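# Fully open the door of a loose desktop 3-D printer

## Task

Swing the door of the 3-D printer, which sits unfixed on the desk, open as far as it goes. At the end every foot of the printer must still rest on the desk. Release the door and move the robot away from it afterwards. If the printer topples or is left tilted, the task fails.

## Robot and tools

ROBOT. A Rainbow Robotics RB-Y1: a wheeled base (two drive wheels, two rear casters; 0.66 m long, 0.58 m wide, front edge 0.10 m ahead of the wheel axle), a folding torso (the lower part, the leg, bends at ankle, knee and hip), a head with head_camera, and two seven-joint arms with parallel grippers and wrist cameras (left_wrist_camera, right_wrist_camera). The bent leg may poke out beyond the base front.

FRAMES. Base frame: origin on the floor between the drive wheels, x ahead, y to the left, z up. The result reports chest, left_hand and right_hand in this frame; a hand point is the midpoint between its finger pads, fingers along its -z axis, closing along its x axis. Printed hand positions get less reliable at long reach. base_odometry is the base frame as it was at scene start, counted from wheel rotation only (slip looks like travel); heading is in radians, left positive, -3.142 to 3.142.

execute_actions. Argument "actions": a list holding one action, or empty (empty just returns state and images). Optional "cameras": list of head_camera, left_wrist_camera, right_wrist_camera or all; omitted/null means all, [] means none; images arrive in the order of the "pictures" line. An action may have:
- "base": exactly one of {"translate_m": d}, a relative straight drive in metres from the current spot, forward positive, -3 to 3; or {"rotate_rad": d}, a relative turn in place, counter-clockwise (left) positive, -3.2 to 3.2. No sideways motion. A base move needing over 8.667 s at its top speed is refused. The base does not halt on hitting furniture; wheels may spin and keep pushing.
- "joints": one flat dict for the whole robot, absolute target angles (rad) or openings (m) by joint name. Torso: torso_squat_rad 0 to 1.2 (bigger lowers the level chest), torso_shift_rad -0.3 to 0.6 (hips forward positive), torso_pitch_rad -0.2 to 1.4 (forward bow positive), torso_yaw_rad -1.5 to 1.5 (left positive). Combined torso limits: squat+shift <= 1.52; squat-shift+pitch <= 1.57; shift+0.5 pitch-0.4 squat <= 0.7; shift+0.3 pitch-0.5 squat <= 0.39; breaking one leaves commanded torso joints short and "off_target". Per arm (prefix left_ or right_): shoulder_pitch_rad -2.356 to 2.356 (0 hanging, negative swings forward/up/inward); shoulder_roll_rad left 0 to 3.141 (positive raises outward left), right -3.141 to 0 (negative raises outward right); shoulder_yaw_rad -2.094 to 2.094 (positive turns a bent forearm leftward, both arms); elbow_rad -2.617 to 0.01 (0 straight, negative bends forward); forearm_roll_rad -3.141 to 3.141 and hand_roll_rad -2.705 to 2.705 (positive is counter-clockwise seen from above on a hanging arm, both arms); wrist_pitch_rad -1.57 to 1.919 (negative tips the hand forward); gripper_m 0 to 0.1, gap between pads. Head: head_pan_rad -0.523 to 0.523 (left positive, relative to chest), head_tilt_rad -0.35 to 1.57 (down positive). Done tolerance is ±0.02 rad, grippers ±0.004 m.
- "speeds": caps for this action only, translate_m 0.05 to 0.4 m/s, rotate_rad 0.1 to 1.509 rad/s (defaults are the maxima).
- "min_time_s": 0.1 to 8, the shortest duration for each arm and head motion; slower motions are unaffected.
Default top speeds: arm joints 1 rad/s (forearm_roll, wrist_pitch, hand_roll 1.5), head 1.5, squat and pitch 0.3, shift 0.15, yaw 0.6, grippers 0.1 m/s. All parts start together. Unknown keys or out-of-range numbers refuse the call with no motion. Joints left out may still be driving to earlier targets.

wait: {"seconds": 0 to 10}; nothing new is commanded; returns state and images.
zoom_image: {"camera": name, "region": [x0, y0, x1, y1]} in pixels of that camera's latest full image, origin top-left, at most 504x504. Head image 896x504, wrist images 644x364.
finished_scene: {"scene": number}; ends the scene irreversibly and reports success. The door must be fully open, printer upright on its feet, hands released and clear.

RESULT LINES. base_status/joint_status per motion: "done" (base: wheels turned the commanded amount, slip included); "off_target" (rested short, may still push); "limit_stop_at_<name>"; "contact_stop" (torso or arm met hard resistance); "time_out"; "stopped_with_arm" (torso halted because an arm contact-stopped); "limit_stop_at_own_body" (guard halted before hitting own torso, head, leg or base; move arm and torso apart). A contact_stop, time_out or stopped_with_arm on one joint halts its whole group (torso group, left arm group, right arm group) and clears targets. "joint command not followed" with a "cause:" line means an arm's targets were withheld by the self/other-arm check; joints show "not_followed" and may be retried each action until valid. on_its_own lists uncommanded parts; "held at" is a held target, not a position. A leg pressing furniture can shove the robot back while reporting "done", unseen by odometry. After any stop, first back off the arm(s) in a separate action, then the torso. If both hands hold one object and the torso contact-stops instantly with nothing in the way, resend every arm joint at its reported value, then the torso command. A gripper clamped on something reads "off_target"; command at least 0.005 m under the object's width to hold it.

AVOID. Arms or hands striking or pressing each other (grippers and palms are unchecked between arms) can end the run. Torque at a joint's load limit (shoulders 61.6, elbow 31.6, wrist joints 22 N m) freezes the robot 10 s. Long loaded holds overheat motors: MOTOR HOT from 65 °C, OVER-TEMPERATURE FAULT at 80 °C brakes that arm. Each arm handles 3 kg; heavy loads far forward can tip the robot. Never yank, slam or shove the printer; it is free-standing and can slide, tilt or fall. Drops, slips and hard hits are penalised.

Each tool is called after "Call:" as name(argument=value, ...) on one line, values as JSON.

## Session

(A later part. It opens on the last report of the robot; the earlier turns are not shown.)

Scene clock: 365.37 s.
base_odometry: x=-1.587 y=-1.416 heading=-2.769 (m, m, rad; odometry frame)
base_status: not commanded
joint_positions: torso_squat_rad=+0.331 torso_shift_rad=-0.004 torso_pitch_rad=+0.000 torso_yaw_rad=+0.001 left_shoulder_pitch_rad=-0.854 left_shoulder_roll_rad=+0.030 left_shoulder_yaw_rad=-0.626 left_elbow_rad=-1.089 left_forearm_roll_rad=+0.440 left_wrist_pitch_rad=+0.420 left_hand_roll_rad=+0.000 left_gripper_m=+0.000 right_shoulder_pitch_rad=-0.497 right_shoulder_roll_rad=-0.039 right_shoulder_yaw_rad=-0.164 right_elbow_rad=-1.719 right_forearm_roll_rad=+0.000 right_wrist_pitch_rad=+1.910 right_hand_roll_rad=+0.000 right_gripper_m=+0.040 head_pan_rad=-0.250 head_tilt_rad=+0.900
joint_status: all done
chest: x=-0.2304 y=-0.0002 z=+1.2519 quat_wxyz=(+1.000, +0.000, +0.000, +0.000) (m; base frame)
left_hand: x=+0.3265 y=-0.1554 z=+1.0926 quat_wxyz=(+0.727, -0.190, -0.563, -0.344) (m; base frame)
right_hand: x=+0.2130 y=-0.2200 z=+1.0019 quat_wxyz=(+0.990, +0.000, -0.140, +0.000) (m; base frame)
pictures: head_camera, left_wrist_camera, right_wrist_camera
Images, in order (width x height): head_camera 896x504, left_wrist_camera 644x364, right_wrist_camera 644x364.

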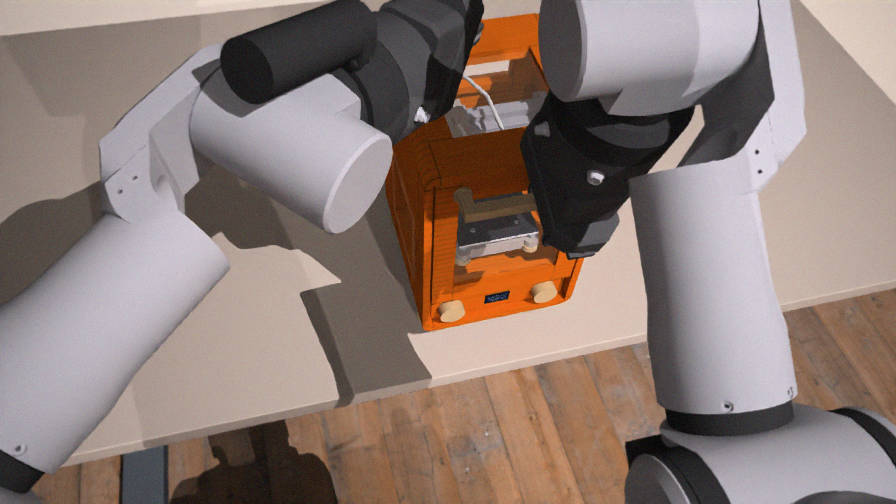

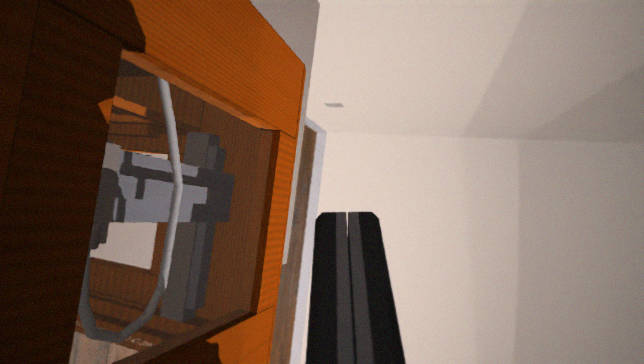

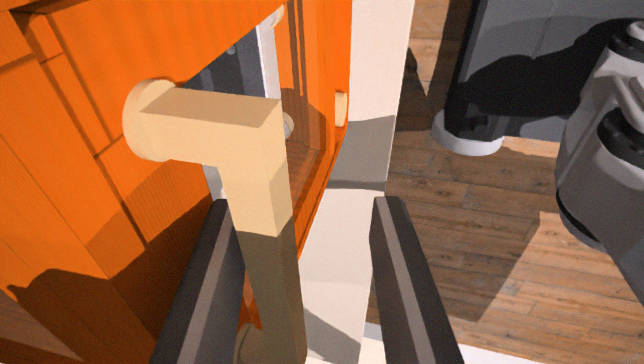

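Call:
execute_actions(actions=[{"joints": {"left_wrist_pitch_rad": 0.6, "head_tilt_rad": 0.8}, "min_time_s": 0.6}], cameras=["head_camera", "left_wrist_camera"])

Scene clock: 369.77 s.
base_odometry: x=-1.587 y=-1.416 heading=-2.769 (m, m, rad; odometry frame)
base_status: not commanded
joint_positions: torso_squat_rad=+0.331 torso_shift_rad=-0.004 torso_pitch_rad=+0.000 torso_yaw_rad=+0.001 left_shoulder_pitch_rad=-0.854 left_shoulder_roll_rad=+0.030 left_shoulder_yaw_rad=-0.626 left_elbow_rad=-1.089 left_forearm_roll_rad=+0.440 left_wrist_pitch_rad=+0.600 left_hand_roll_rad=+0.000 left_gripper_m=+0.000 right_shoulder_pitch_rad=-0.497 right_shoulder_roll_rad=-0.039 right_shoulder_yaw_rad=-0.164 right_elbow_rad=-1.719 right_forearm_roll_rad=+0.000 right_wrist_pitch_rad=+1.910 right_hand_roll_rad=+0.000 right_gripper_m=+0.040 head_pan_rad=-0.250 head_tilt_rad=+0.800
joint_status: all done
chest: x=-0.2303 y=-0.0002 z=+1.2519 quat_wxyz=(+1.000, +0.000, +0.000, +0.000) (m; base frame)
left_hand: x=+0.3186 y=-0.1411 z=+1.0545 quat_wxyz=(+0.775, -0.158, -0.496, -0.360) (m; base frame)
right_hand: x=+0.2130 y=-0.2200 z=+1.0019 quat_wxyz=(+0.990, +0.000, -0.140, +0.000) (m; base frame)
pictures: head_camera, left_wrist_camera
Images, in order (width x height): head_camera 896x504, left_wrist_camera 644x364.

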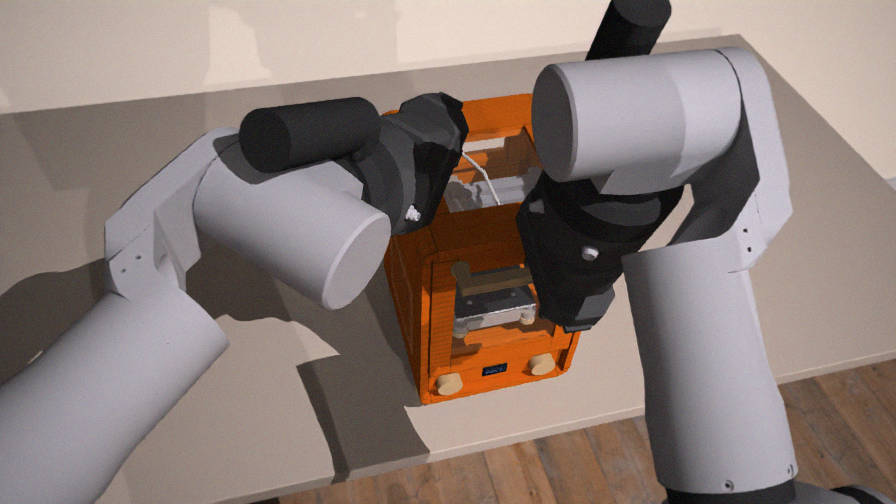

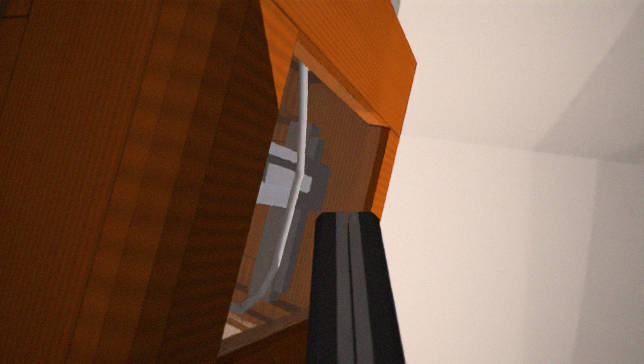

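Call:
execute_actions(actions=[{"joints": {"left_wrist_pitch_rad": 0.67}, "min_time_s": 0.6}], cameras=["left_wrist_camera"])

Scene clock: 373.80 s.
base_odometry: x=-1.587 y=-1.416 heading=-2.769 (m, m, rad; odometry frame)
base_status: not commanded
joint_positions: torso_squat_rad=+0.331 torso_shift_rad=-0.004 torso_pitch_rad=+0.000 torso_yaw_rad=+0.001 left_shoulder_pitch_rad=-0.854 left_shoulder_roll_rad=+0.030 left_shoulder_yaw_rad=-0.626 left_elbow_rad=-1.089 left_forearm_roll_rad=+0.440 left_wrist_pitch_rad=+0.670 left_hand_roll_rad=+0.000 left_gripper_m=+0.000 right_shoulder_pitch_rad=-0.497 right_shoulder_roll_rad=-0.039 right_shoulder_yaw_rad=-0.164 right_elbow_rad=-1.719 right_forearm_roll_rad=+0.000 right_wrist_pitch_rad=+1.910 right_hand_roll_rad=+0.000 right_gripper_m=+0.040 head_pan_rad=-0.250 head_tilt_rad=+0.800
joint_status: all done
chest: x=-0.2303 y=-0.0002 z=+1.2519 quat_wxyz=(+1.000, +0.000, +0.000, +0.000) (m; base frame)
left_hand: x=+0.3142 y=-0.1343 z=+1.0406 quat_wxyz=(+0.792, -0.145, -0.468, -0.365) (m; base frame)
right_hand: x=+0.2130 y=-0.2200 z=+1.0019 quat_wxyz=(+0.990, +0.000, -0.140, +0.000) (m; base frame)
pictures: left_wrist_camera
Images, in order (width x height): left_wrist_camera 644x364.

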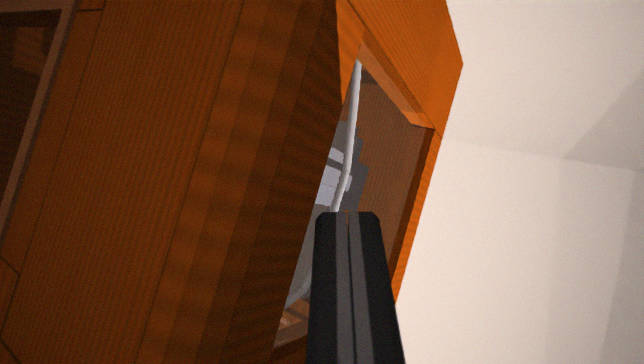

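Call:
execute_actions(actions=[{"joints": {"left_wrist_pitch_rad": 0.72}, "min_time_s": 0.6}], cameras=["left_wrist_camera"])

Scene clock: 376.70 s.
base_odometry: x=-1.587 y=-1.416 heading=-2.769 (m, m, rad; odometry frame)
base_status: not commanded
joint_positions: torso_squat_rad=+0.331 torso_shift_rad=-0.004 torso_pitch_rad=-0.001 torso_yaw_rad=+0.001 left_shoulder_pitch_rad=-0.858 left_shoulder_roll_rad=+0.029 left_shoulder_yaw_rad=-0.625 left_elbow_rad=-1.092 left_forearm_roll_rad=+0.440 left_wrist_pitch_rad=+0.718 left_hand_roll_rad=+0.000 left_gripper_m=+0.000 right_shoulder_pitch_rad=-0.497 right_shoulder_roll_rad=-0.039 right_shoulder_yaw_rad=-0.164 right_elbow_rad=-1.719 right_forearm_roll_rad=+0.000 right_wrist_pitch_rad=+1.910 right_hand_roll_rad=+0.000 right_gripper_m=+0.040 head_pan_rad=-0.250 head_tilt_rad=+0.800
joint_status: all done
chest: x=-0.2306 y=-0.0002 z=+1.2519 quat_wxyz=(+1.000, +0.000, +0.000, +0.000) (m; base frame)
left_hand: x=+0.3110 y=-0.1311 z=+1.0353 quat_wxyz=(+0.800, -0.137, -0.452, -0.369) (m; base frame)
right_hand: x=+0.2128 y=-0.2200 z=+1.0021 quat_wxyz=(+0.990, +0.000, -0.140, +0.000) (m; base frame)
pictures: left_wrist_camera
Images, in order (width x height): left_wrist_camera 644x364.

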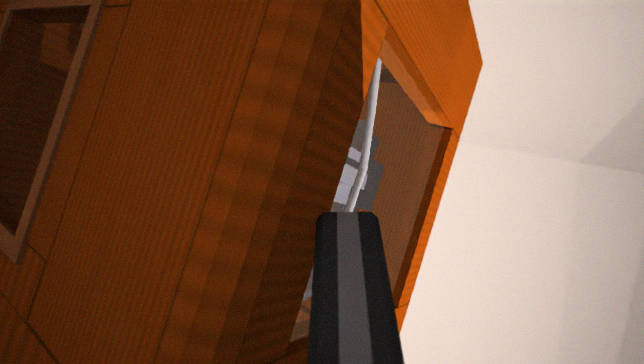

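Call:
execute_actions(actions=[{"joints": {"right_shoulder_pitch_rad": -0.3761, "right_shoulder_roll_rad": -0.0226, "right_shoulder_yaw_rad": -0.126, "right_elbow_rad": -1.869, "right_wrist_pitch_rad": 1.904}, "min_time_s": 1.2}])

Scene clock: 389.17 s.
base_odometry: x=-1.587 y=-1.416 heading=-2.769 (m, m, rad; odometry frame)
base_status: not commanded
joint_positions: torso_squat_rad=+0.331 torso_shift_rad=-0.004 torso_pitch_rad=-0.001 torso_yaw_rad=+0.001 left_shoulder_pitch_rad=-0.858 left_shoulder_roll_rad=+0.028 left_shoulder_yaw_rad=-0.625 left_elbow_rad=-1.092 left_forearm_roll_rad=+0.440 left_wrist_pitch_rad=+0.718 left_hand_roll_rad=+0.000 left_gripper_m=+0.000 right_shoulder_pitch_rad=-0.377 right_shoulder_roll_rad=-0.023 right_shoulder_yaw_rad=-0.126 right_elbow_rad=-1.869 right_forearm_roll_rad=+0.000 right_wrist_pitch_rad=+1.904 right_hand_roll_rad=+0.000 right_gripper_m=+0.040 head_pan_rad=-0.250 head_tilt_rad=+0.800
joint_status: all done
chest: x=-0.2307 y=-0.0002 z=+1.2519 quat_wxyz=(+1.000, +0.000, +0.000, +0.000) (m; base frame)
left_hand: x=+0.3105 y=-0.1318 z=+1.0355 quat_wxyz=(+0.800, -0.138, -0.452, -0.369) (m; base frame)
right_hand: x=+0.1896 y=-0.2200 z=+0.9967 quat_wxyz=(+0.987, +0.000, -0.160, +0.000) (m; base frame)
pictures: head_camera, left_wrist_camera, right_wrist_camera
Images, in order (width x height): head_camera 896x504, left_wrist_camera 644x364, right_wrist_camera 644x364.

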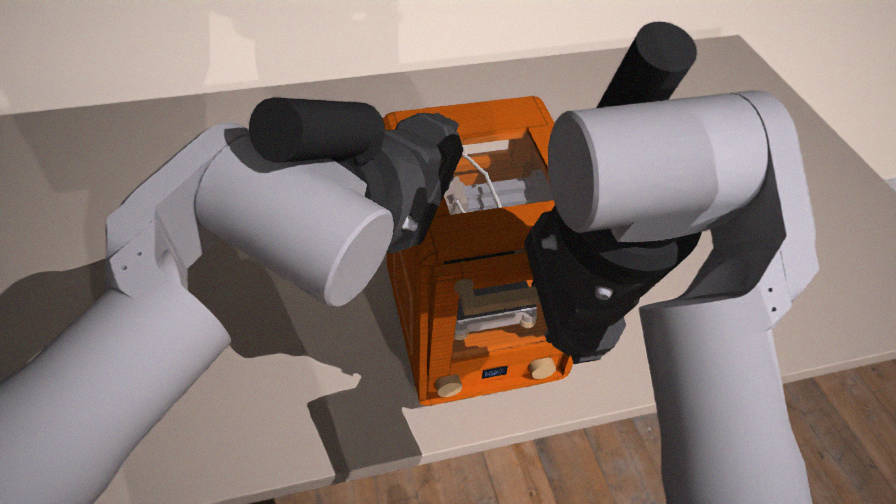

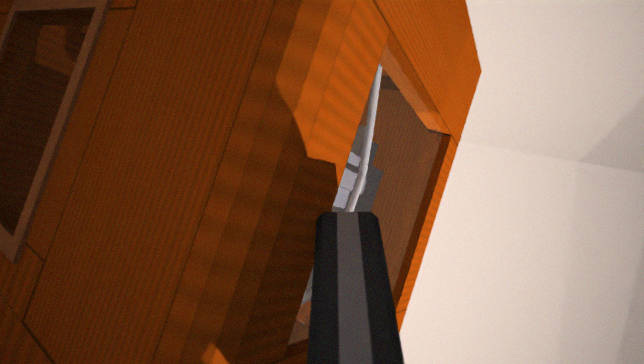

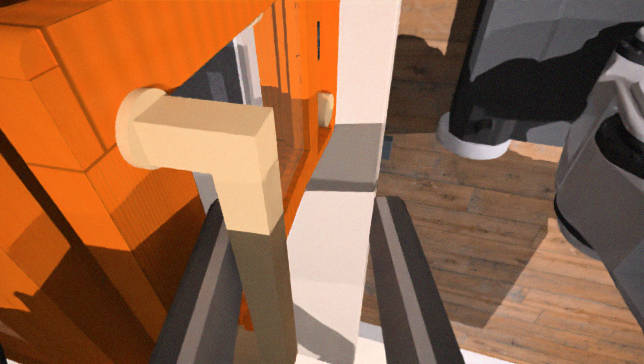

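Call:
execute_actions(actions=[{"joints": {"right_shoulder_pitch_rad": -0.0718, "right_shoulder_roll_rad": -0.001, "right_shoulder_yaw_rad": -0.0245, "right_elbow_rad": -2.1215, "right_wrist_pitch_rad": 1.719}, "min_time_s": 1.0}], cameras=["head_camera", "right_wrist_camera"])

Scene clock: 405.87 s.
base_odometry: x=-1.587 y=-1.416 heading=-2.769 (m, m, rad; odometry frame)
base_status: not commanded
joint_positions: torso_squat_rad=+0.331 torso_shift_rad=-0.004 torso_pitch_rad=-0.001 torso_yaw_rad=+0.001 left_shoulder_pitch_rad=-0.858 left_shoulder_roll_rad=+0.028 left_shoulder_yaw_rad=-0.625 left_elbow_rad=-1.092 left_forearm_roll_rad=+0.440 left_wrist_pitch_rad=+0.718 left_hand_roll_rad=+0.000 left_gripper_m=+0.000 right_shoulder_pitch_rad=-0.072 right_shoulder_roll_rad=-0.001 right_shoulder_yaw_rad=-0.025 right_elbow_rad=-2.121 right_forearm_roll_rad=+0.000 right_wrist_pitch_rad=+1.719 right_hand_roll_rad=+0.000 right_gripper_m=+0.040 head_pan_rad=-0.250 head_tilt_rad=+0.800
joint_status: all done
chest: x=-0.2307 y=-0.0002 z=+1.2519 quat_wxyz=(+1.000, +0.000, +0.000, +0.000) (m; base frame)
left_hand: x=+0.3106 y=-0.1318 z=+1.0355 quat_wxyz=(+0.800, -0.138, -0.452, -0.369) (m; base frame)
right_hand: x=+0.1503 y=-0.2201 z=+0.9766 quat_wxyz=(+0.972, +0.000, -0.233, +0.000) (m; base frame)
pictures: head_camera, right_wrist_camera
Images, in order (width x height): head_camera 896x504, right_wrist_camera 644x364.

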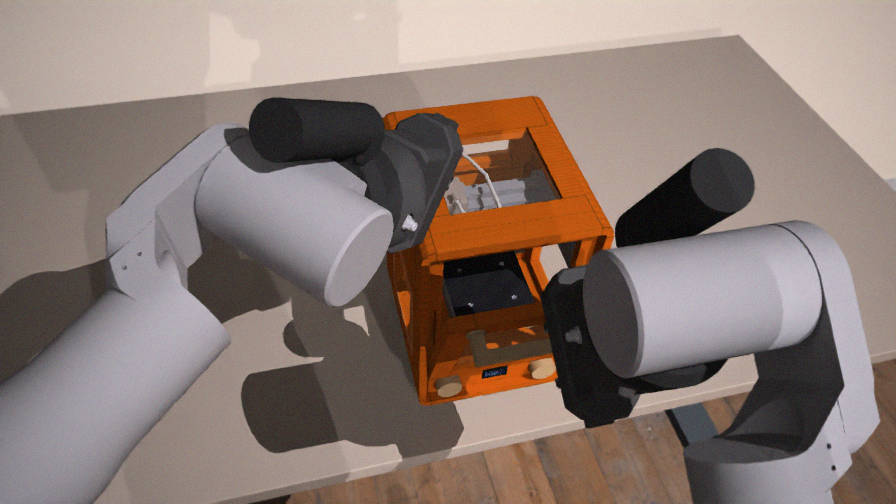

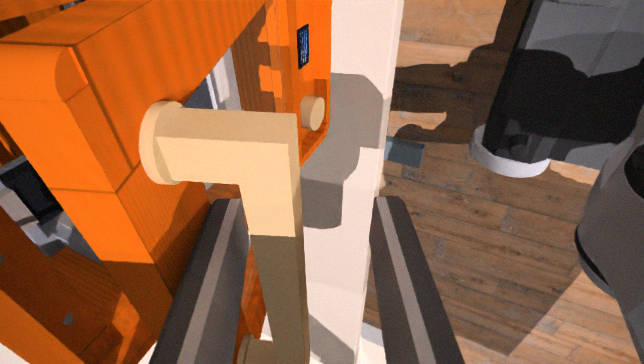

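Call:
execute_actions(actions=[{"joints": {"right_shoulder_pitch_rad": 0.4647, "right_shoulder_roll_rad": -0.0344, "right_shoulder_yaw_rad": 0.1539, "right_elbow_rad": -2.2197, "right_wrist_pitch_rad": 0.9994, "head_tilt_rad": 1.0}, "min_time_s": 1.1}], cameras=["head_camera", "right_wrist_camera"])

Scene clock: 422.57 s.
base_odometry: x=-1.587 y=-1.416 heading=-2.769 (m, m, rad; odometry frame)
base_status: not commanded
joint_positions: torso_squat_rad=+0.331 torso_shift_rad=-0.004 torso_pitch_rad=-0.001 torso_yaw_rad=+0.001 left_shoulder_pitch_rad=-0.858 left_shoulder_roll_rad=+0.028 left_shoulder_yaw_rad=-0.625 left_elbow_rad=-1.092 left_forearm_roll_rad=+0.440 left_wrist_pitch_rad=+0.718 left_hand_roll_rad=+0.000 left_gripper_m=+0.000 right_shoulder_pitch_rad=+0.464 right_shoulder_roll_rad=-0.034 right_shoulder_yaw_rad=+0.154 right_elbow_rad=-2.220 right_forearm_roll_rad=+0.000 right_wrist_pitch_rad=+1.000 right_hand_roll_rad=+0.000 right_gripper_m=+0.040 head_pan_rad=-0.250 head_tilt_rad=+1.000
joint_status: all done
chest: x=-0.2307 y=-0.0002 z=+1.2519 quat_wxyz=(+1.000, +0.000, +0.000, +0.000) (m; base frame)
left_hand: x=+0.3106 y=-0.1317 z=+1.0354 quat_wxyz=(+0.800, -0.138, -0.452, -0.369) (m; base frame)
right_hand: x=+0.0992 y=-0.2200 z=+0.9281 quat_wxyz=(+0.925, +0.000, -0.381, +0.000) (m; base frame)
pictures: head_camera, right_wrist_camera
Images, in order (width x height): head_camera 896x504, right_wrist_camera 644x364.

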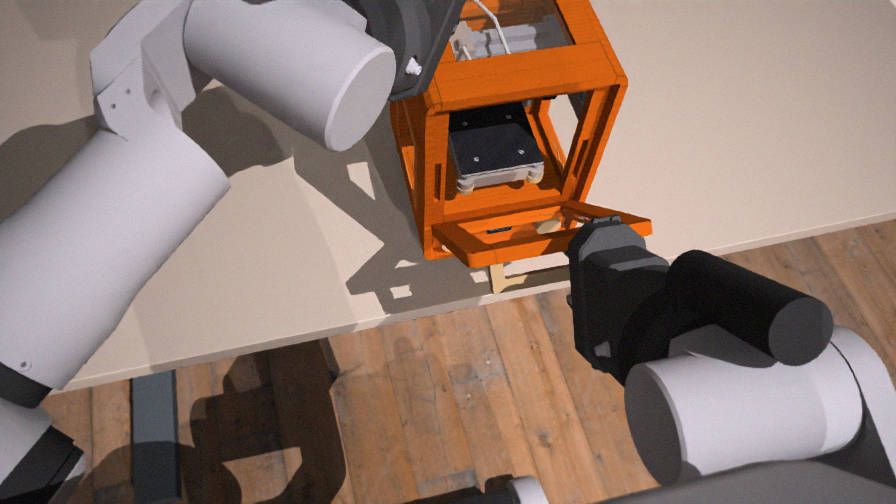

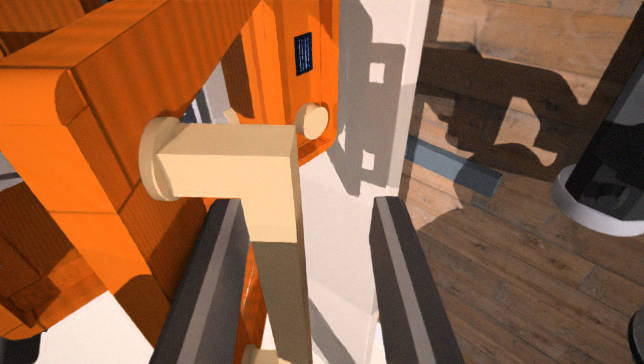

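Call:
execute_actions(actions=[{"joints": {"right_shoulder_pitch_rad": 0.6619, "right_shoulder_roll_rad": -0.0695, "right_shoulder_yaw_rad": 0.2118, "right_elbow_rad": -1.9935, "right_wrist_pitch_rad": 0.3615}, "min_time_s": 0.8}], cameras=["right_wrist_camera"])

Call:
execute_actions(actions=[{"joints": {"right_shoulder_pitch_rad": 0.5889, "right_shoulder_roll_rad": -0.0551, "right_shoulder_yaw_rad": 0.1911, "right_elbow_rad": -1.523, "right_wrist_pitch_rad": -0.2575, "head_tilt_rad": 1.1}, "min_time_s": 0.8}], cameras=["head_camera", "right_wrist_camera"])

Scene clock: 441.63 s.
base_odometry: x=-1.587 y=-1.416 heading=-2.769 (m, m, rad; odometry frame)
base_status: not commanded
joint_positions: torso_squat_rad=+0.331 torso_shift_rad=-0.004 torso_pitch_rad=-0.001 torso_yaw_rad=+0.001 left_shoulder_pitch_rad=-0.858 left_shoulder_roll_rad=+0.028 left_shoulder_yaw_rad=-0.625 left_elbow_rad=-1.092 left_forearm_roll_rad=+0.440 left_wrist_pitch_rad=+0.718 left_hand_roll_rad=+0.000 left_gripper_m=+0.000 right_shoulder_pitch_rad=+0.662 right_shoulder_roll_rad=-0.069 right_shoulder_yaw_rad=+0.212 right_elbow_rad=-1.993 right_forearm_roll_rad=+0.000 right_wrist_pitch_rad=+0.362 right_hand_roll_rad=+0.000 right_gripper_m=+0.040 head_pan_rad=-0.250 head_tilt_rad=+1.000
joint_status: all done
chest: x=-0.2307 y=-0.0002 z=+1.2519 quat_wxyz=(+1.000, +0.000, +0.000, +0.000) (m; base frame)
left_hand: x=+0.3107 y=-0.1316 z=+1.0353 quat_wxyz=(+0.800, -0.138, -0.452, -0.369) (m; base frame)
right_hand: x=+0.0697 y=-0.2201 z=+0.8831 quat_wxyz=(+0.877, +0.000, -0.480, +0.000) (m; base frame)
pictures: right_wrist_camera
Images, in order (width x height): right_wrist_camera 644x364.

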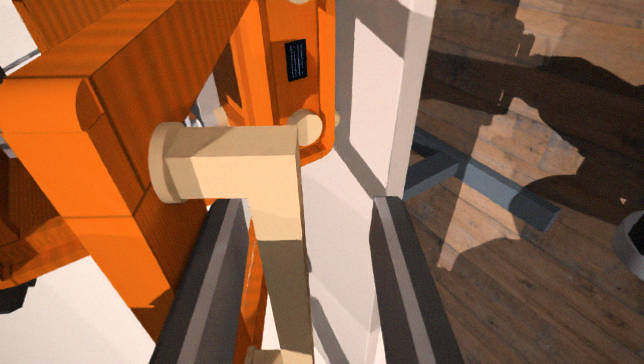

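Scene clock: 442.73 s.
base_odometry: x=-1.587 y=-1.416 heading=-2.769 (m, m, rad; odometry frame)
base_status: not commanded
joint_positions: torso_squat_rad=+0.331 torso_shift_rad=-0.004 torso_pitch_rad=-0.001 torso_yaw_rad=+0.001 left_shoulder_pitch_rad=-0.858 left_shoulder_roll_rad=+0.028 left_shoulder_yaw_rad=-0.625 left_elbow_rad=-1.092 left_forearm_roll_rad=+0.440 left_wrist_pitch_rad=+0.718 left_hand_roll_rad=+0.000 left_gripper_m=+0.000 right_shoulder_pitch_rad=+0.589 right_shoulder_roll_rad=-0.055 right_shoulder_yaw_rad=+0.191 right_elbow_rad=-1.523 right_forearm_roll_rad=+0.000 right_wrist_pitch_rad=-0.257 right_hand_roll_rad=+0.000 right_gripper_m=+0.040 head_pan_rad=-0.250 head_tilt_rad=+1.100
joint_status: all done
chest: x=-0.2307 y=-0.0002 z=+1.2519 quat_wxyz=(+1.000, +0.000, +0.000, +0.000) (m; base frame)
left_hand: x=+0.3107 y=-0.1316 z=+1.0353 quat_wxyz=(+0.800, -0.138, -0.452, -0.369) (m; base frame)
right_hand: x=+0.0580 y=-0.2200 z=+0.8309 quat_wxyz=(+0.820, +0.000, -0.573, +0.000) (m; base frame)
pictures: head_camera, right_wrist_camera
Images, in order (width x height): head_camera 896x504, right_wrist_camera 644x364.

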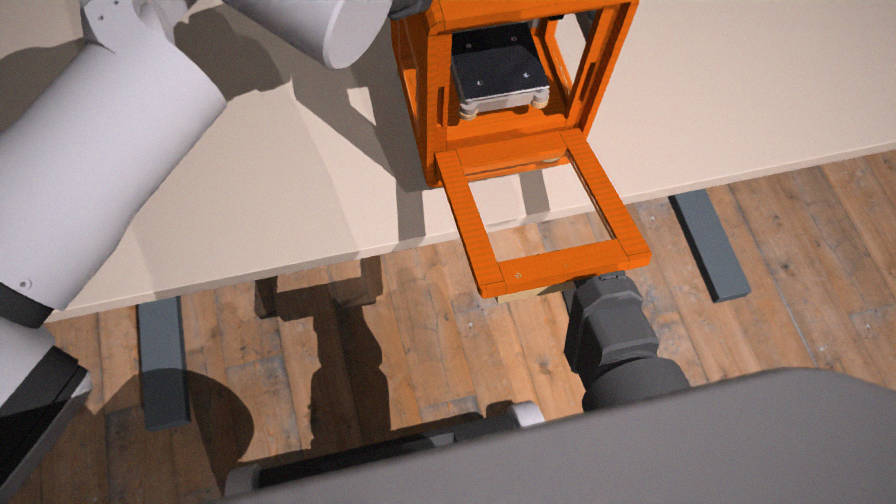

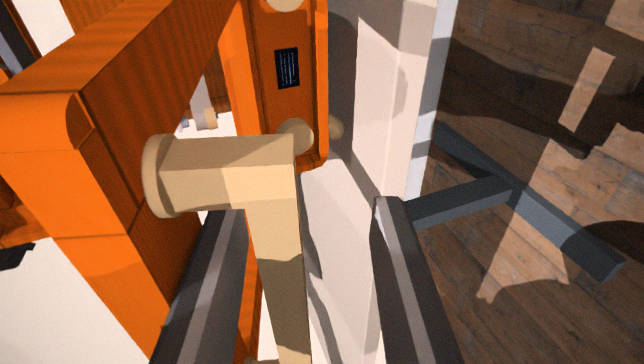

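Call:
execute_actions(actions=[{"joints": {"right_shoulder_pitch_rad": 0.3614, "right_shoulder_roll_rad": -0.0209, "right_shoulder_yaw_rad": 0.1212, "right_elbow_rad": -0.9574, "right_wrist_pitch_rad": -0.7839}, "min_time_s": 0.9}], cameras=["head_camera", "right_wrist_camera"])

Scene clock: 454.53 s.
base_odometry: x=-1.587 y=-1.416 heading=-2.769 (m, m, rad; odometry frame)
base_status: not commanded
joint_positions: torso_squat_rad=+0.331 torso_shift_rad=-0.004 torso_pitch_rad=-0.001 torso_yaw_rad=+0.001 left_shoulder_pitch_rad=-0.858 left_shoulder_roll_rad=+0.028 left_shoulder_yaw_rad=-0.625 left_elbow_rad=-1.092 left_forearm_roll_rad=+0.440 left_wrist_pitch_rad=+0.718 left_hand_roll_rad=+0.000 left_gripper_m=+0.000 right_shoulder_pitch_rad=+0.362 right_shoulder_roll_rad=-0.021 right_shoulder_yaw_rad=+0.121 right_elbow_rad=-0.958 right_forearm_roll_rad=+0.000 right_wrist_pitch_rad=-0.784 right_hand_roll_rad=+0.000 right_gripper_m=+0.040 head_pan_rad=-0.250 head_tilt_rad=+1.100
joint_status: all done
chest: x=-0.2307 y=-0.0002 z=+1.2519 quat_wxyz=(+1.000, +0.000, +0.000, +0.000) (m; base frame)
left_hand: x=+0.3106 y=-0.1316 z=+1.0353 quat_wxyz=(+0.800, -0.138, -0.452, -0.369) (m; base frame)
right_hand: x=+0.0563 y=-0.2201 z=+0.7956 quat_wxyz=(+0.765, +0.000, -0.644, +0.000) (m; base frame)
pictures: head_camera, right_wrist_camera
Images, in order (width x height): head_camera 896x504, right_wrist_camera 644x364.

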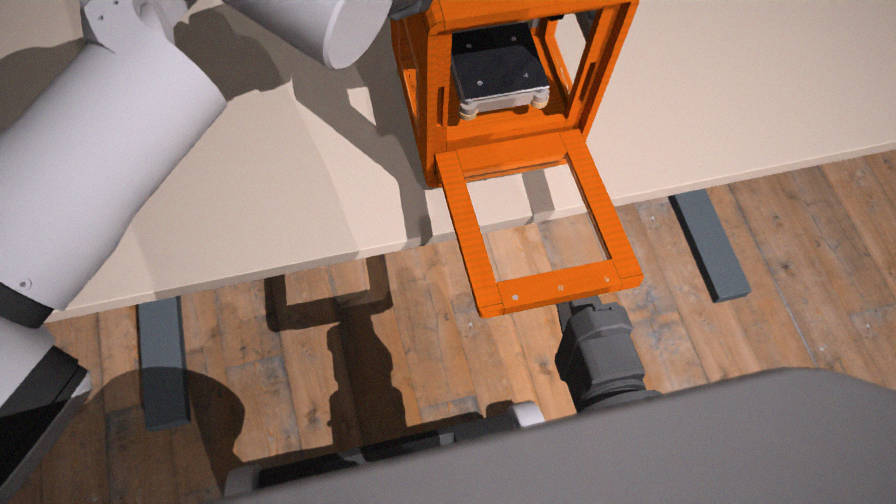

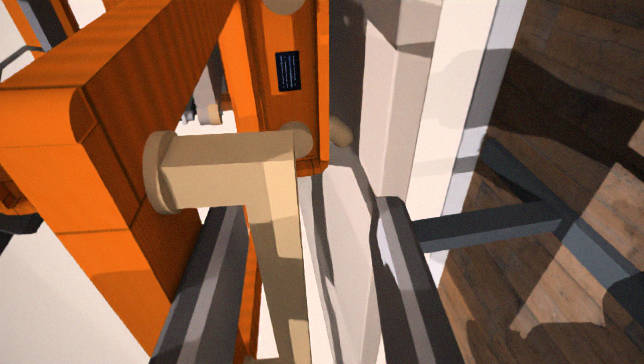

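Call:
execute_actions(actions=[{"joints": {"right_shoulder_pitch_rad": 0.2663, "right_shoulder_roll_rad": -0.0113, "right_shoulder_yaw_rad": 0.0901, "right_elbow_rad": -0.7579, "right_wrist_pitch_rad": -0.913}, "min_time_s": 0.7}], cameras=["head_camera", "right_wrist_camera"])

Scene clock: 462.60 s.
base_odometry: x=-1.587 y=-1.416 heading=-2.769 (m, m, rad; odometry frame)
base_status: not commanded
joint_positions: torso_squat_rad=+0.331 torso_shift_rad=-0.004 torso_pitch_rad=-0.001 torso_yaw_rad=+0.001 left_shoulder_pitch_rad=-0.858 left_shoulder_roll_rad=+0.028 left_shoulder_yaw_rad=-0.625 left_elbow_rad=-1.092 left_forearm_roll_rad=+0.440 left_wrist_pitch_rad=+0.718 left_hand_roll_rad=+0.000 left_gripper_m=+0.000 right_shoulder_pitch_rad=+0.267 right_shoulder_roll_rad=-0.011 right_shoulder_yaw_rad=+0.090 right_elbow_rad=-0.758 right_forearm_roll_rad=+0.000 right_wrist_pitch_rad=-0.913 right_hand_roll_rad=+0.000 right_gripper_m=+0.040 head_pan_rad=-0.250 head_tilt_rad=+1.100
joint_status: all done
chest: x=-0.2307 y=-0.0002 z=+1.2519 quat_wxyz=(+1.000, +0.000, +0.000, +0.000) (m; base frame)
left_hand: x=+0.3106 y=-0.1316 z=+1.0353 quat_wxyz=(+0.800, -0.138, -0.452, -0.369) (m; base frame)
right_hand: x=+0.0563 y=-0.2201 z=+0.7836 quat_wxyz=(+0.758, +0.000, -0.652, +0.000) (m; base frame)
pictures: head_camera, right_wrist_camera
Images, in order (width x height): head_camera 896x504, right_wrist_camera 644x364.

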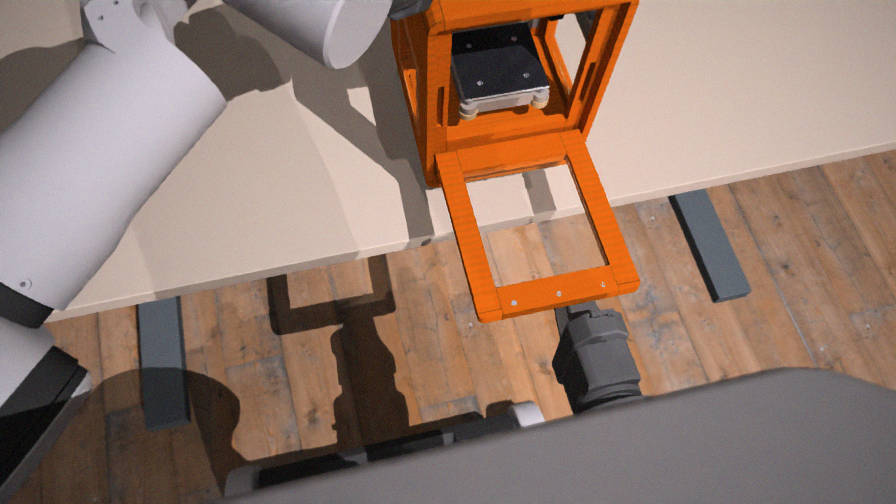

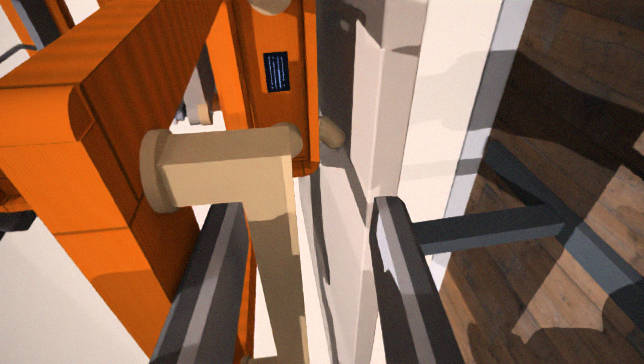

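Call:
execute_actions(actions=[{"joints": {"right_shoulder_pitch_rad": 0.2259, "right_shoulder_roll_rad": -0.0081, "right_shoulder_yaw_rad": 0.0767, "right_elbow_rad": -0.6618, "right_wrist_pitch_rad": -0.9709}, "min_time_s": 0.6}], cameras=["head_camera", "right_wrist_camera"])

Scene clock: 472.67 s.
base_odometry: x=-1.587 y=-1.416 heading=-2.769 (m, m, rad; odometry frame)
base_status: not commanded
joint_positions: torso_squat_rad=+0.331 torso_shift_rad=-0.004 torso_pitch_rad=-0.001 torso_yaw_rad=+0.001 left_shoulder_pitch_rad=-0.858 left_shoulder_roll_rad=+0.028 left_shoulder_yaw_rad=-0.625 left_elbow_rad=-1.092 left_forearm_roll_rad=+0.440 left_wrist_pitch_rad=+0.718 left_hand_roll_rad=+0.000 left_gripper_m=+0.000 right_shoulder_pitch_rad=+0.226 right_shoulder_roll_rad=-0.008 right_shoulder_yaw_rad=+0.077 right_elbow_rad=-0.662 right_forearm_roll_rad=+0.000 right_wrist_pitch_rad=-0.971 right_hand_roll_rad=+0.000 right_gripper_m=+0.040 head_pan_rad=-0.250 head_tilt_rad=+1.100
joint_status: all done
chest: x=-0.2307 y=-0.0002 z=+1.2519 quat_wxyz=(+1.000, +0.000, +0.000, +0.000) (m; base frame)
left_hand: x=+0.3106 y=-0.1316 z=+1.0353 quat_wxyz=(+0.800, -0.138, -0.452, -0.369) (m; base frame)
right_hand: x=+0.0528 y=-0.2201 z=+0.7771 quat_wxyz=(+0.758, +0.000, -0.652, +0.000) (m; base frame)
pictures: head_camera, right_wrist_camera
Images, in order (width x height): head_camera 896x504, right_wrist_camera 644x364.

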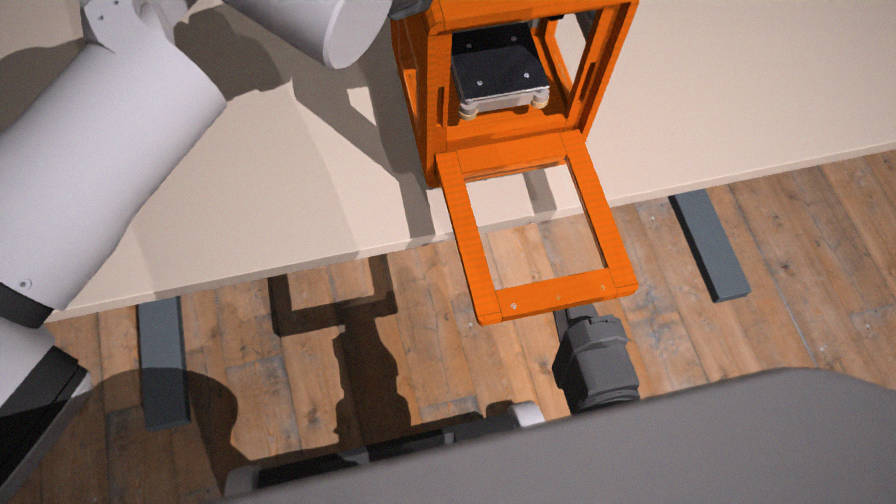

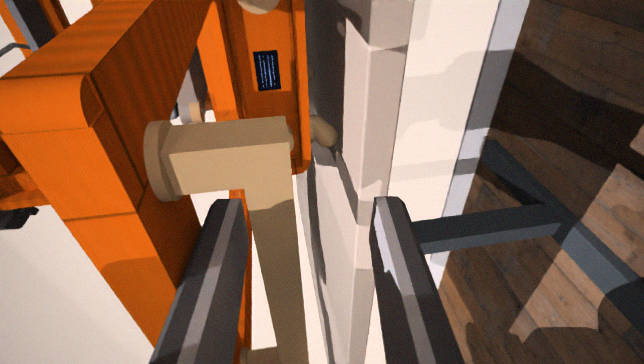

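Call:
execute_actions(actions=[{"joints": {"torso_squat_rad": 0.36, "left_wrist_pitch_rad": 0.684}, "min_time_s": 0.4}], cameras=["head_camera", "right_wrist_camera"])

Scene clock: 481.33 s.
base_odometry: x=-1.587 y=-1.416 heading=-2.769 (m, m, rad; odometry frame)
base_status: not commanded
joint_positions: torso_squat_rad=+0.360 torso_shift_rad=-0.004 torso_pitch_rad=-0.001 torso_yaw_rad=+0.001 left_shoulder_pitch_rad=-0.857 left_shoulder_roll_rad=+0.029 left_shoulder_yaw_rad=-0.625 left_elbow_rad=-1.091 left_forearm_roll_rad=+0.440 left_wrist_pitch_rad=+0.683 left_hand_roll_rad=+0.000 left_gripper_m=+0.000 right_shoulder_pitch_rad=+0.226 right_shoulder_roll_rad=-0.008 right_shoulder_yaw_rad=+0.077 right_elbow_rad=-0.662 right_forearm_roll_rad=+0.000 right_wrist_pitch_rad=-0.971 right_hand_roll_rad=+0.000 right_gripper_m=+0.040 head_pan_rad=-0.250 head_tilt_rad=+1.100
joint_status: all done
chest: x=-0.2308 y=-0.0002 z=+1.2450 quat_wxyz=(+1.000, +0.000, +0.000, +0.000) (m; base frame)
left_hand: x=+0.3132 y=-0.1345 z=+1.0345 quat_wxyz=(+0.793, -0.144, -0.466, -0.366) (m; base frame)
right_hand: x=+0.0528 y=-0.2200 z=+0.7703 quat_wxyz=(+0.758, +0.000, -0.652, +0.000) (m; base frame)
pictures: head_camera, right_wrist_camera
Images, in order (width x height): head_camera 896x504, right_wrist_camera 644x364.

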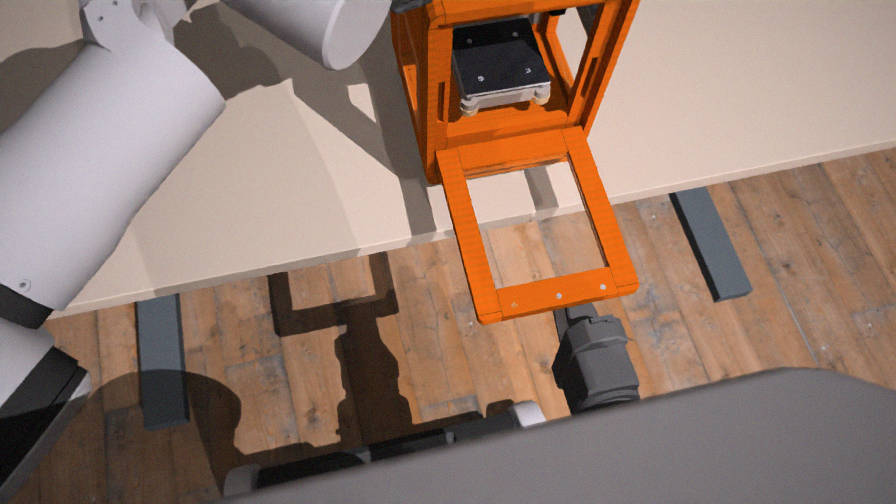

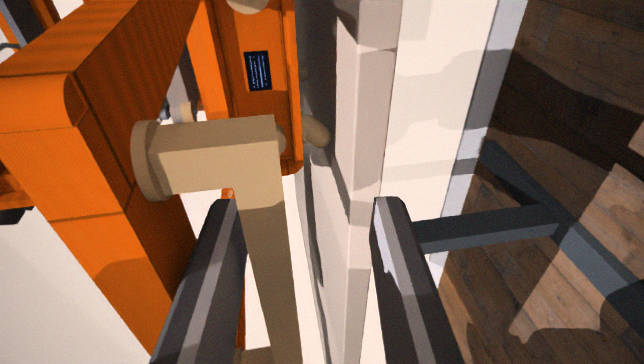

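Call:
execute_actions(actions=[{"joints": {"right_shoulder_pitch_rad": 0.3812, "right_shoulder_roll_rad": -0.0232, "right_shoulder_yaw_rad": 0.1276, "right_elbow_rad": -0.8163, "right_wrist_pitch_rad": -0.9639}, "min_time_s": 0.6}], cameras=["head_camera", "right_wrist_camera"])

Scene clock: 493.33 s.
base_odometry: x=-1.587 y=-1.416 heading=-2.769 (m, m, rad; odometry frame)
base_status: not commanded
joint_positions: torso_squat_rad=+0.360 torso_shift_rad=-0.004 torso_pitch_rad=-0.001 torso_yaw_rad=+0.001 left_shoulder_pitch_rad=-0.857 left_shoulder_roll_rad=+0.029 left_shoulder_yaw_rad=-0.625 left_elbow_rad=-1.091 left_forearm_roll_rad=+0.440 left_wrist_pitch_rad=+0.683 left_hand_roll_rad=+0.000 left_gripper_m=+0.000 right_shoulder_pitch_rad=+0.381 right_shoulder_roll_rad=-0.023 right_shoulder_yaw_rad=+0.127 right_elbow_rad=-0.816 right_forearm_roll_rad=+0.000 right_wrist_pitch_rad=-0.964 right_hand_roll_rad=+0.000 right_gripper_m=+0.040 head_pan_rad=-0.250 head_tilt_rad=+1.100
joint_status: all done
chest: x=-0.2308 y=-0.0002 z=+1.2450 quat_wxyz=(+1.000, +0.000, +0.000, +0.000) (m; base frame)
left_hand: x=+0.3132 y=-0.1345 z=+1.0345 quat_wxyz=(+0.793, -0.144, -0.466, -0.366) (m; base frame)
right_hand: x=+0.0145 y=-0.2201 z=+0.7780 quat_wxyz=(+0.758, +0.000, -0.652, +0.000) (m; base frame)
pictures: head_camera, right_wrist_camera
Images, in order (width x height): head_camera 896x504, right_wrist_camera 644x364.

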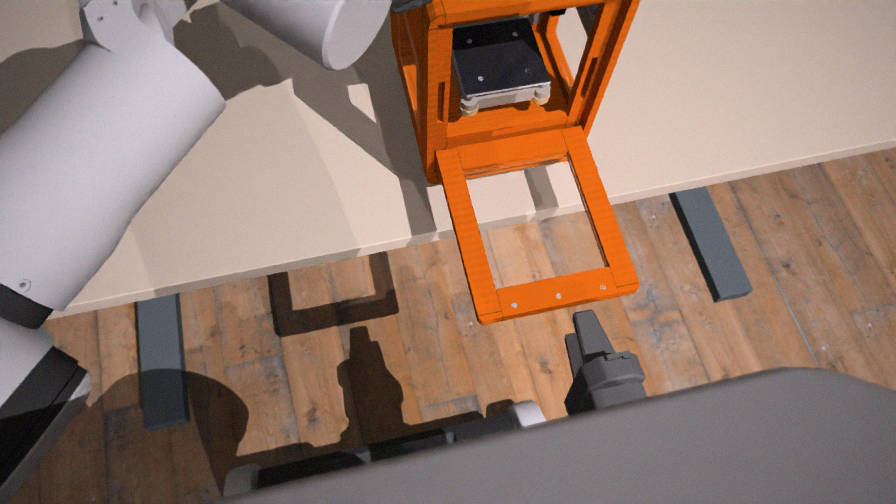

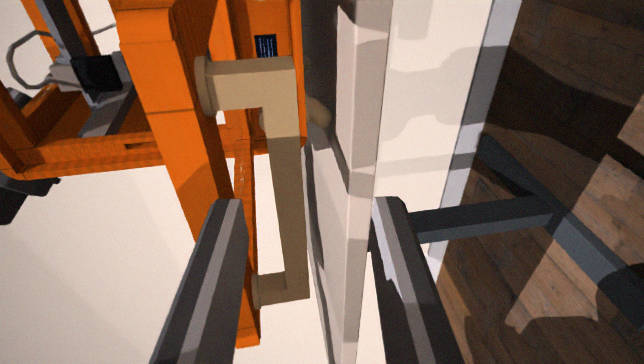

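Call:
execute_actions(actions=[{"joints": {"left_wrist_pitch_rad": 0.58, "head_tilt_rad": 0.85}, "min_time_s": 0.4}], cameras=["head_camera", "left_wrist_camera"])

Scene clock: 496.13 s.
base_odometry: x=-1.587 y=-1.416 heading=-2.769 (m, m, rad; odometry frame)
base_status: not commanded
joint_positions: torso_squat_rad=+0.360 torso_shift_rad=-0.004 torso_pitch_rad=+0.000 torso_yaw_rad=+0.001 left_shoulder_pitch_rad=-0.855 left_shoulder_roll_rad=+0.030 left_shoulder_yaw_rad=-0.626 left_elbow_rad=-1.089 left_forearm_roll_rad=+0.440 left_wrist_pitch_rad=+0.580 left_hand_roll_rad=+0.000 left_gripper_m=+0.000 right_shoulder_pitch_rad=+0.381 right_shoulder_roll_rad=-0.023 right_shoulder_yaw_rad=+0.127 right_elbow_rad=-0.816 right_forearm_roll_rad=+0.000 right_wrist_pitch_rad=-0.964 right_hand_roll_rad=+0.000 right_gripper_m=+0.040 head_pan_rad=-0.250 head_tilt_rad=+0.850
joint_status: all done
chest: x=-0.2304 y=-0.0002 z=+1.2450 quat_wxyz=(+1.000, +0.000, +0.000, +0.000) (m; base frame)
left_hand: x=+0.3197 y=-0.1432 z=+1.0522 quat_wxyz=(+0.769, -0.162, -0.504, -0.358) (m; base frame)
right_hand: x=+0.0146 y=-0.2200 z=+0.7779 quat_wxyz=(+0.758, +0.000, -0.652, +0.000) (m; base frame)
pictures: head_camera, left_wrist_camera
Images, in order (width x height): head_camera 896x504, left_wrist_camera 644x364.

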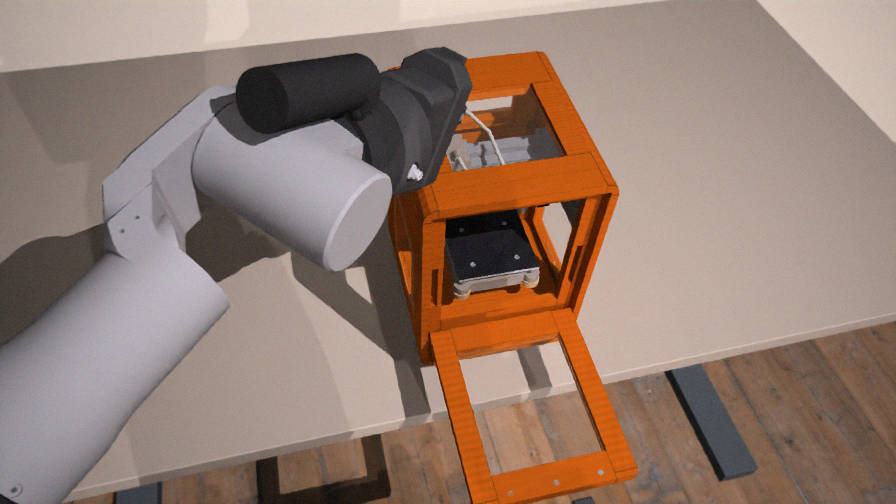

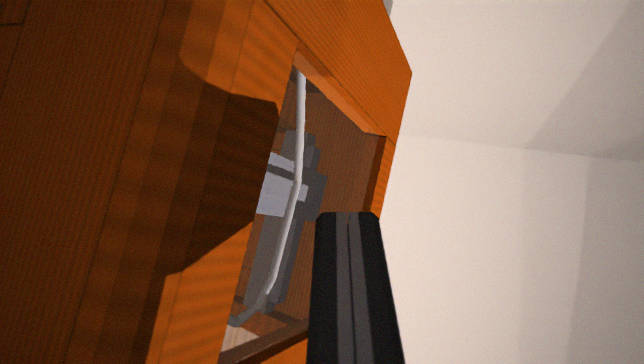

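Call:
execute_actions(actions=[{"base": {"translate_m": -0.6}, "joints": {"left_elbow_rad": -1.6, "left_shoulder_yaw_rad": -0.1, "left_shoulder_pitch_rad": -0.6, "head_tilt_rad": 0.6, "head_pan_rad": -0.15}, "min_time_s": 1.5}], cameras=["head_camera"])

Scene clock: 504.13 s.
base_odometry: x=-1.028 y=-1.198 heading=-2.770 (m, m, rad; odometry frame)
base_status: done
joint_positions: torso_squat_rad=+0.360 torso_shift_rad=-0.004 torso_pitch_rad=+0.000 torso_yaw_rad=+0.001 left_shoulder_pitch_rad=-0.600 left_shoulder_roll_rad=+0.030 left_shoulder_yaw_rad=-0.100 left_elbow_rad=-1.600 left_forearm_roll_rad=+0.440 left_wrist_pitch_rad=+0.580 left_hand_roll_rad=+0.000 left_gripper_m=+0.000 right_shoulder_pitch_rad=+0.381 right_shoulder_roll_rad=-0.023 right_shoulder_yaw_rad=+0.127 right_elbow_rad=-0.816 right_forearm_roll_rad=+0.000 right_wrist_pitch_rad=-0.964 right_hand_roll_rad=+0.000 right_gripper_m=+0.040 head_pan_rad=-0.150 head_tilt_rad=+0.600
joint_status: all done
chest: x=-0.2303 y=-0.0002 z=+1.2450 quat_wxyz=(+1.000, +0.000, +0.000, +0.000) (m; base frame)
left_hand: x=+0.3634 y=+0.0173 z=+1.2253 quat_wxyz=(+0.696, -0.256, -0.664, -0.094) (m; base frame)
right_hand: x=+0.0145 y=-0.2200 z=+0.7778 quat_wxyz=(+0.758, +0.000, -0.652, +0.000) (m; base frame)
pictures: head_camera
Images, in order (width x height): head_camera 896x504.

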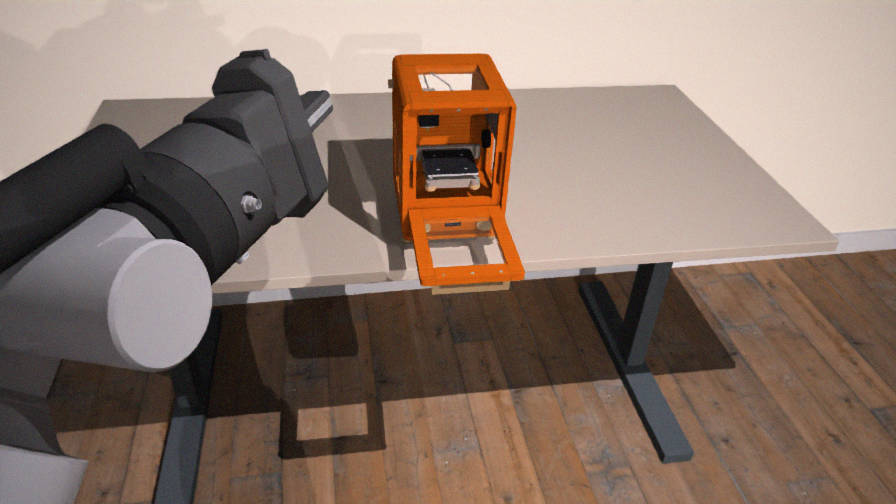

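The door is fully open, the printer stands upright on the desk, and the robot is clear.

Call:
finished_scene(scene=2)

The scene is finished: the task was done.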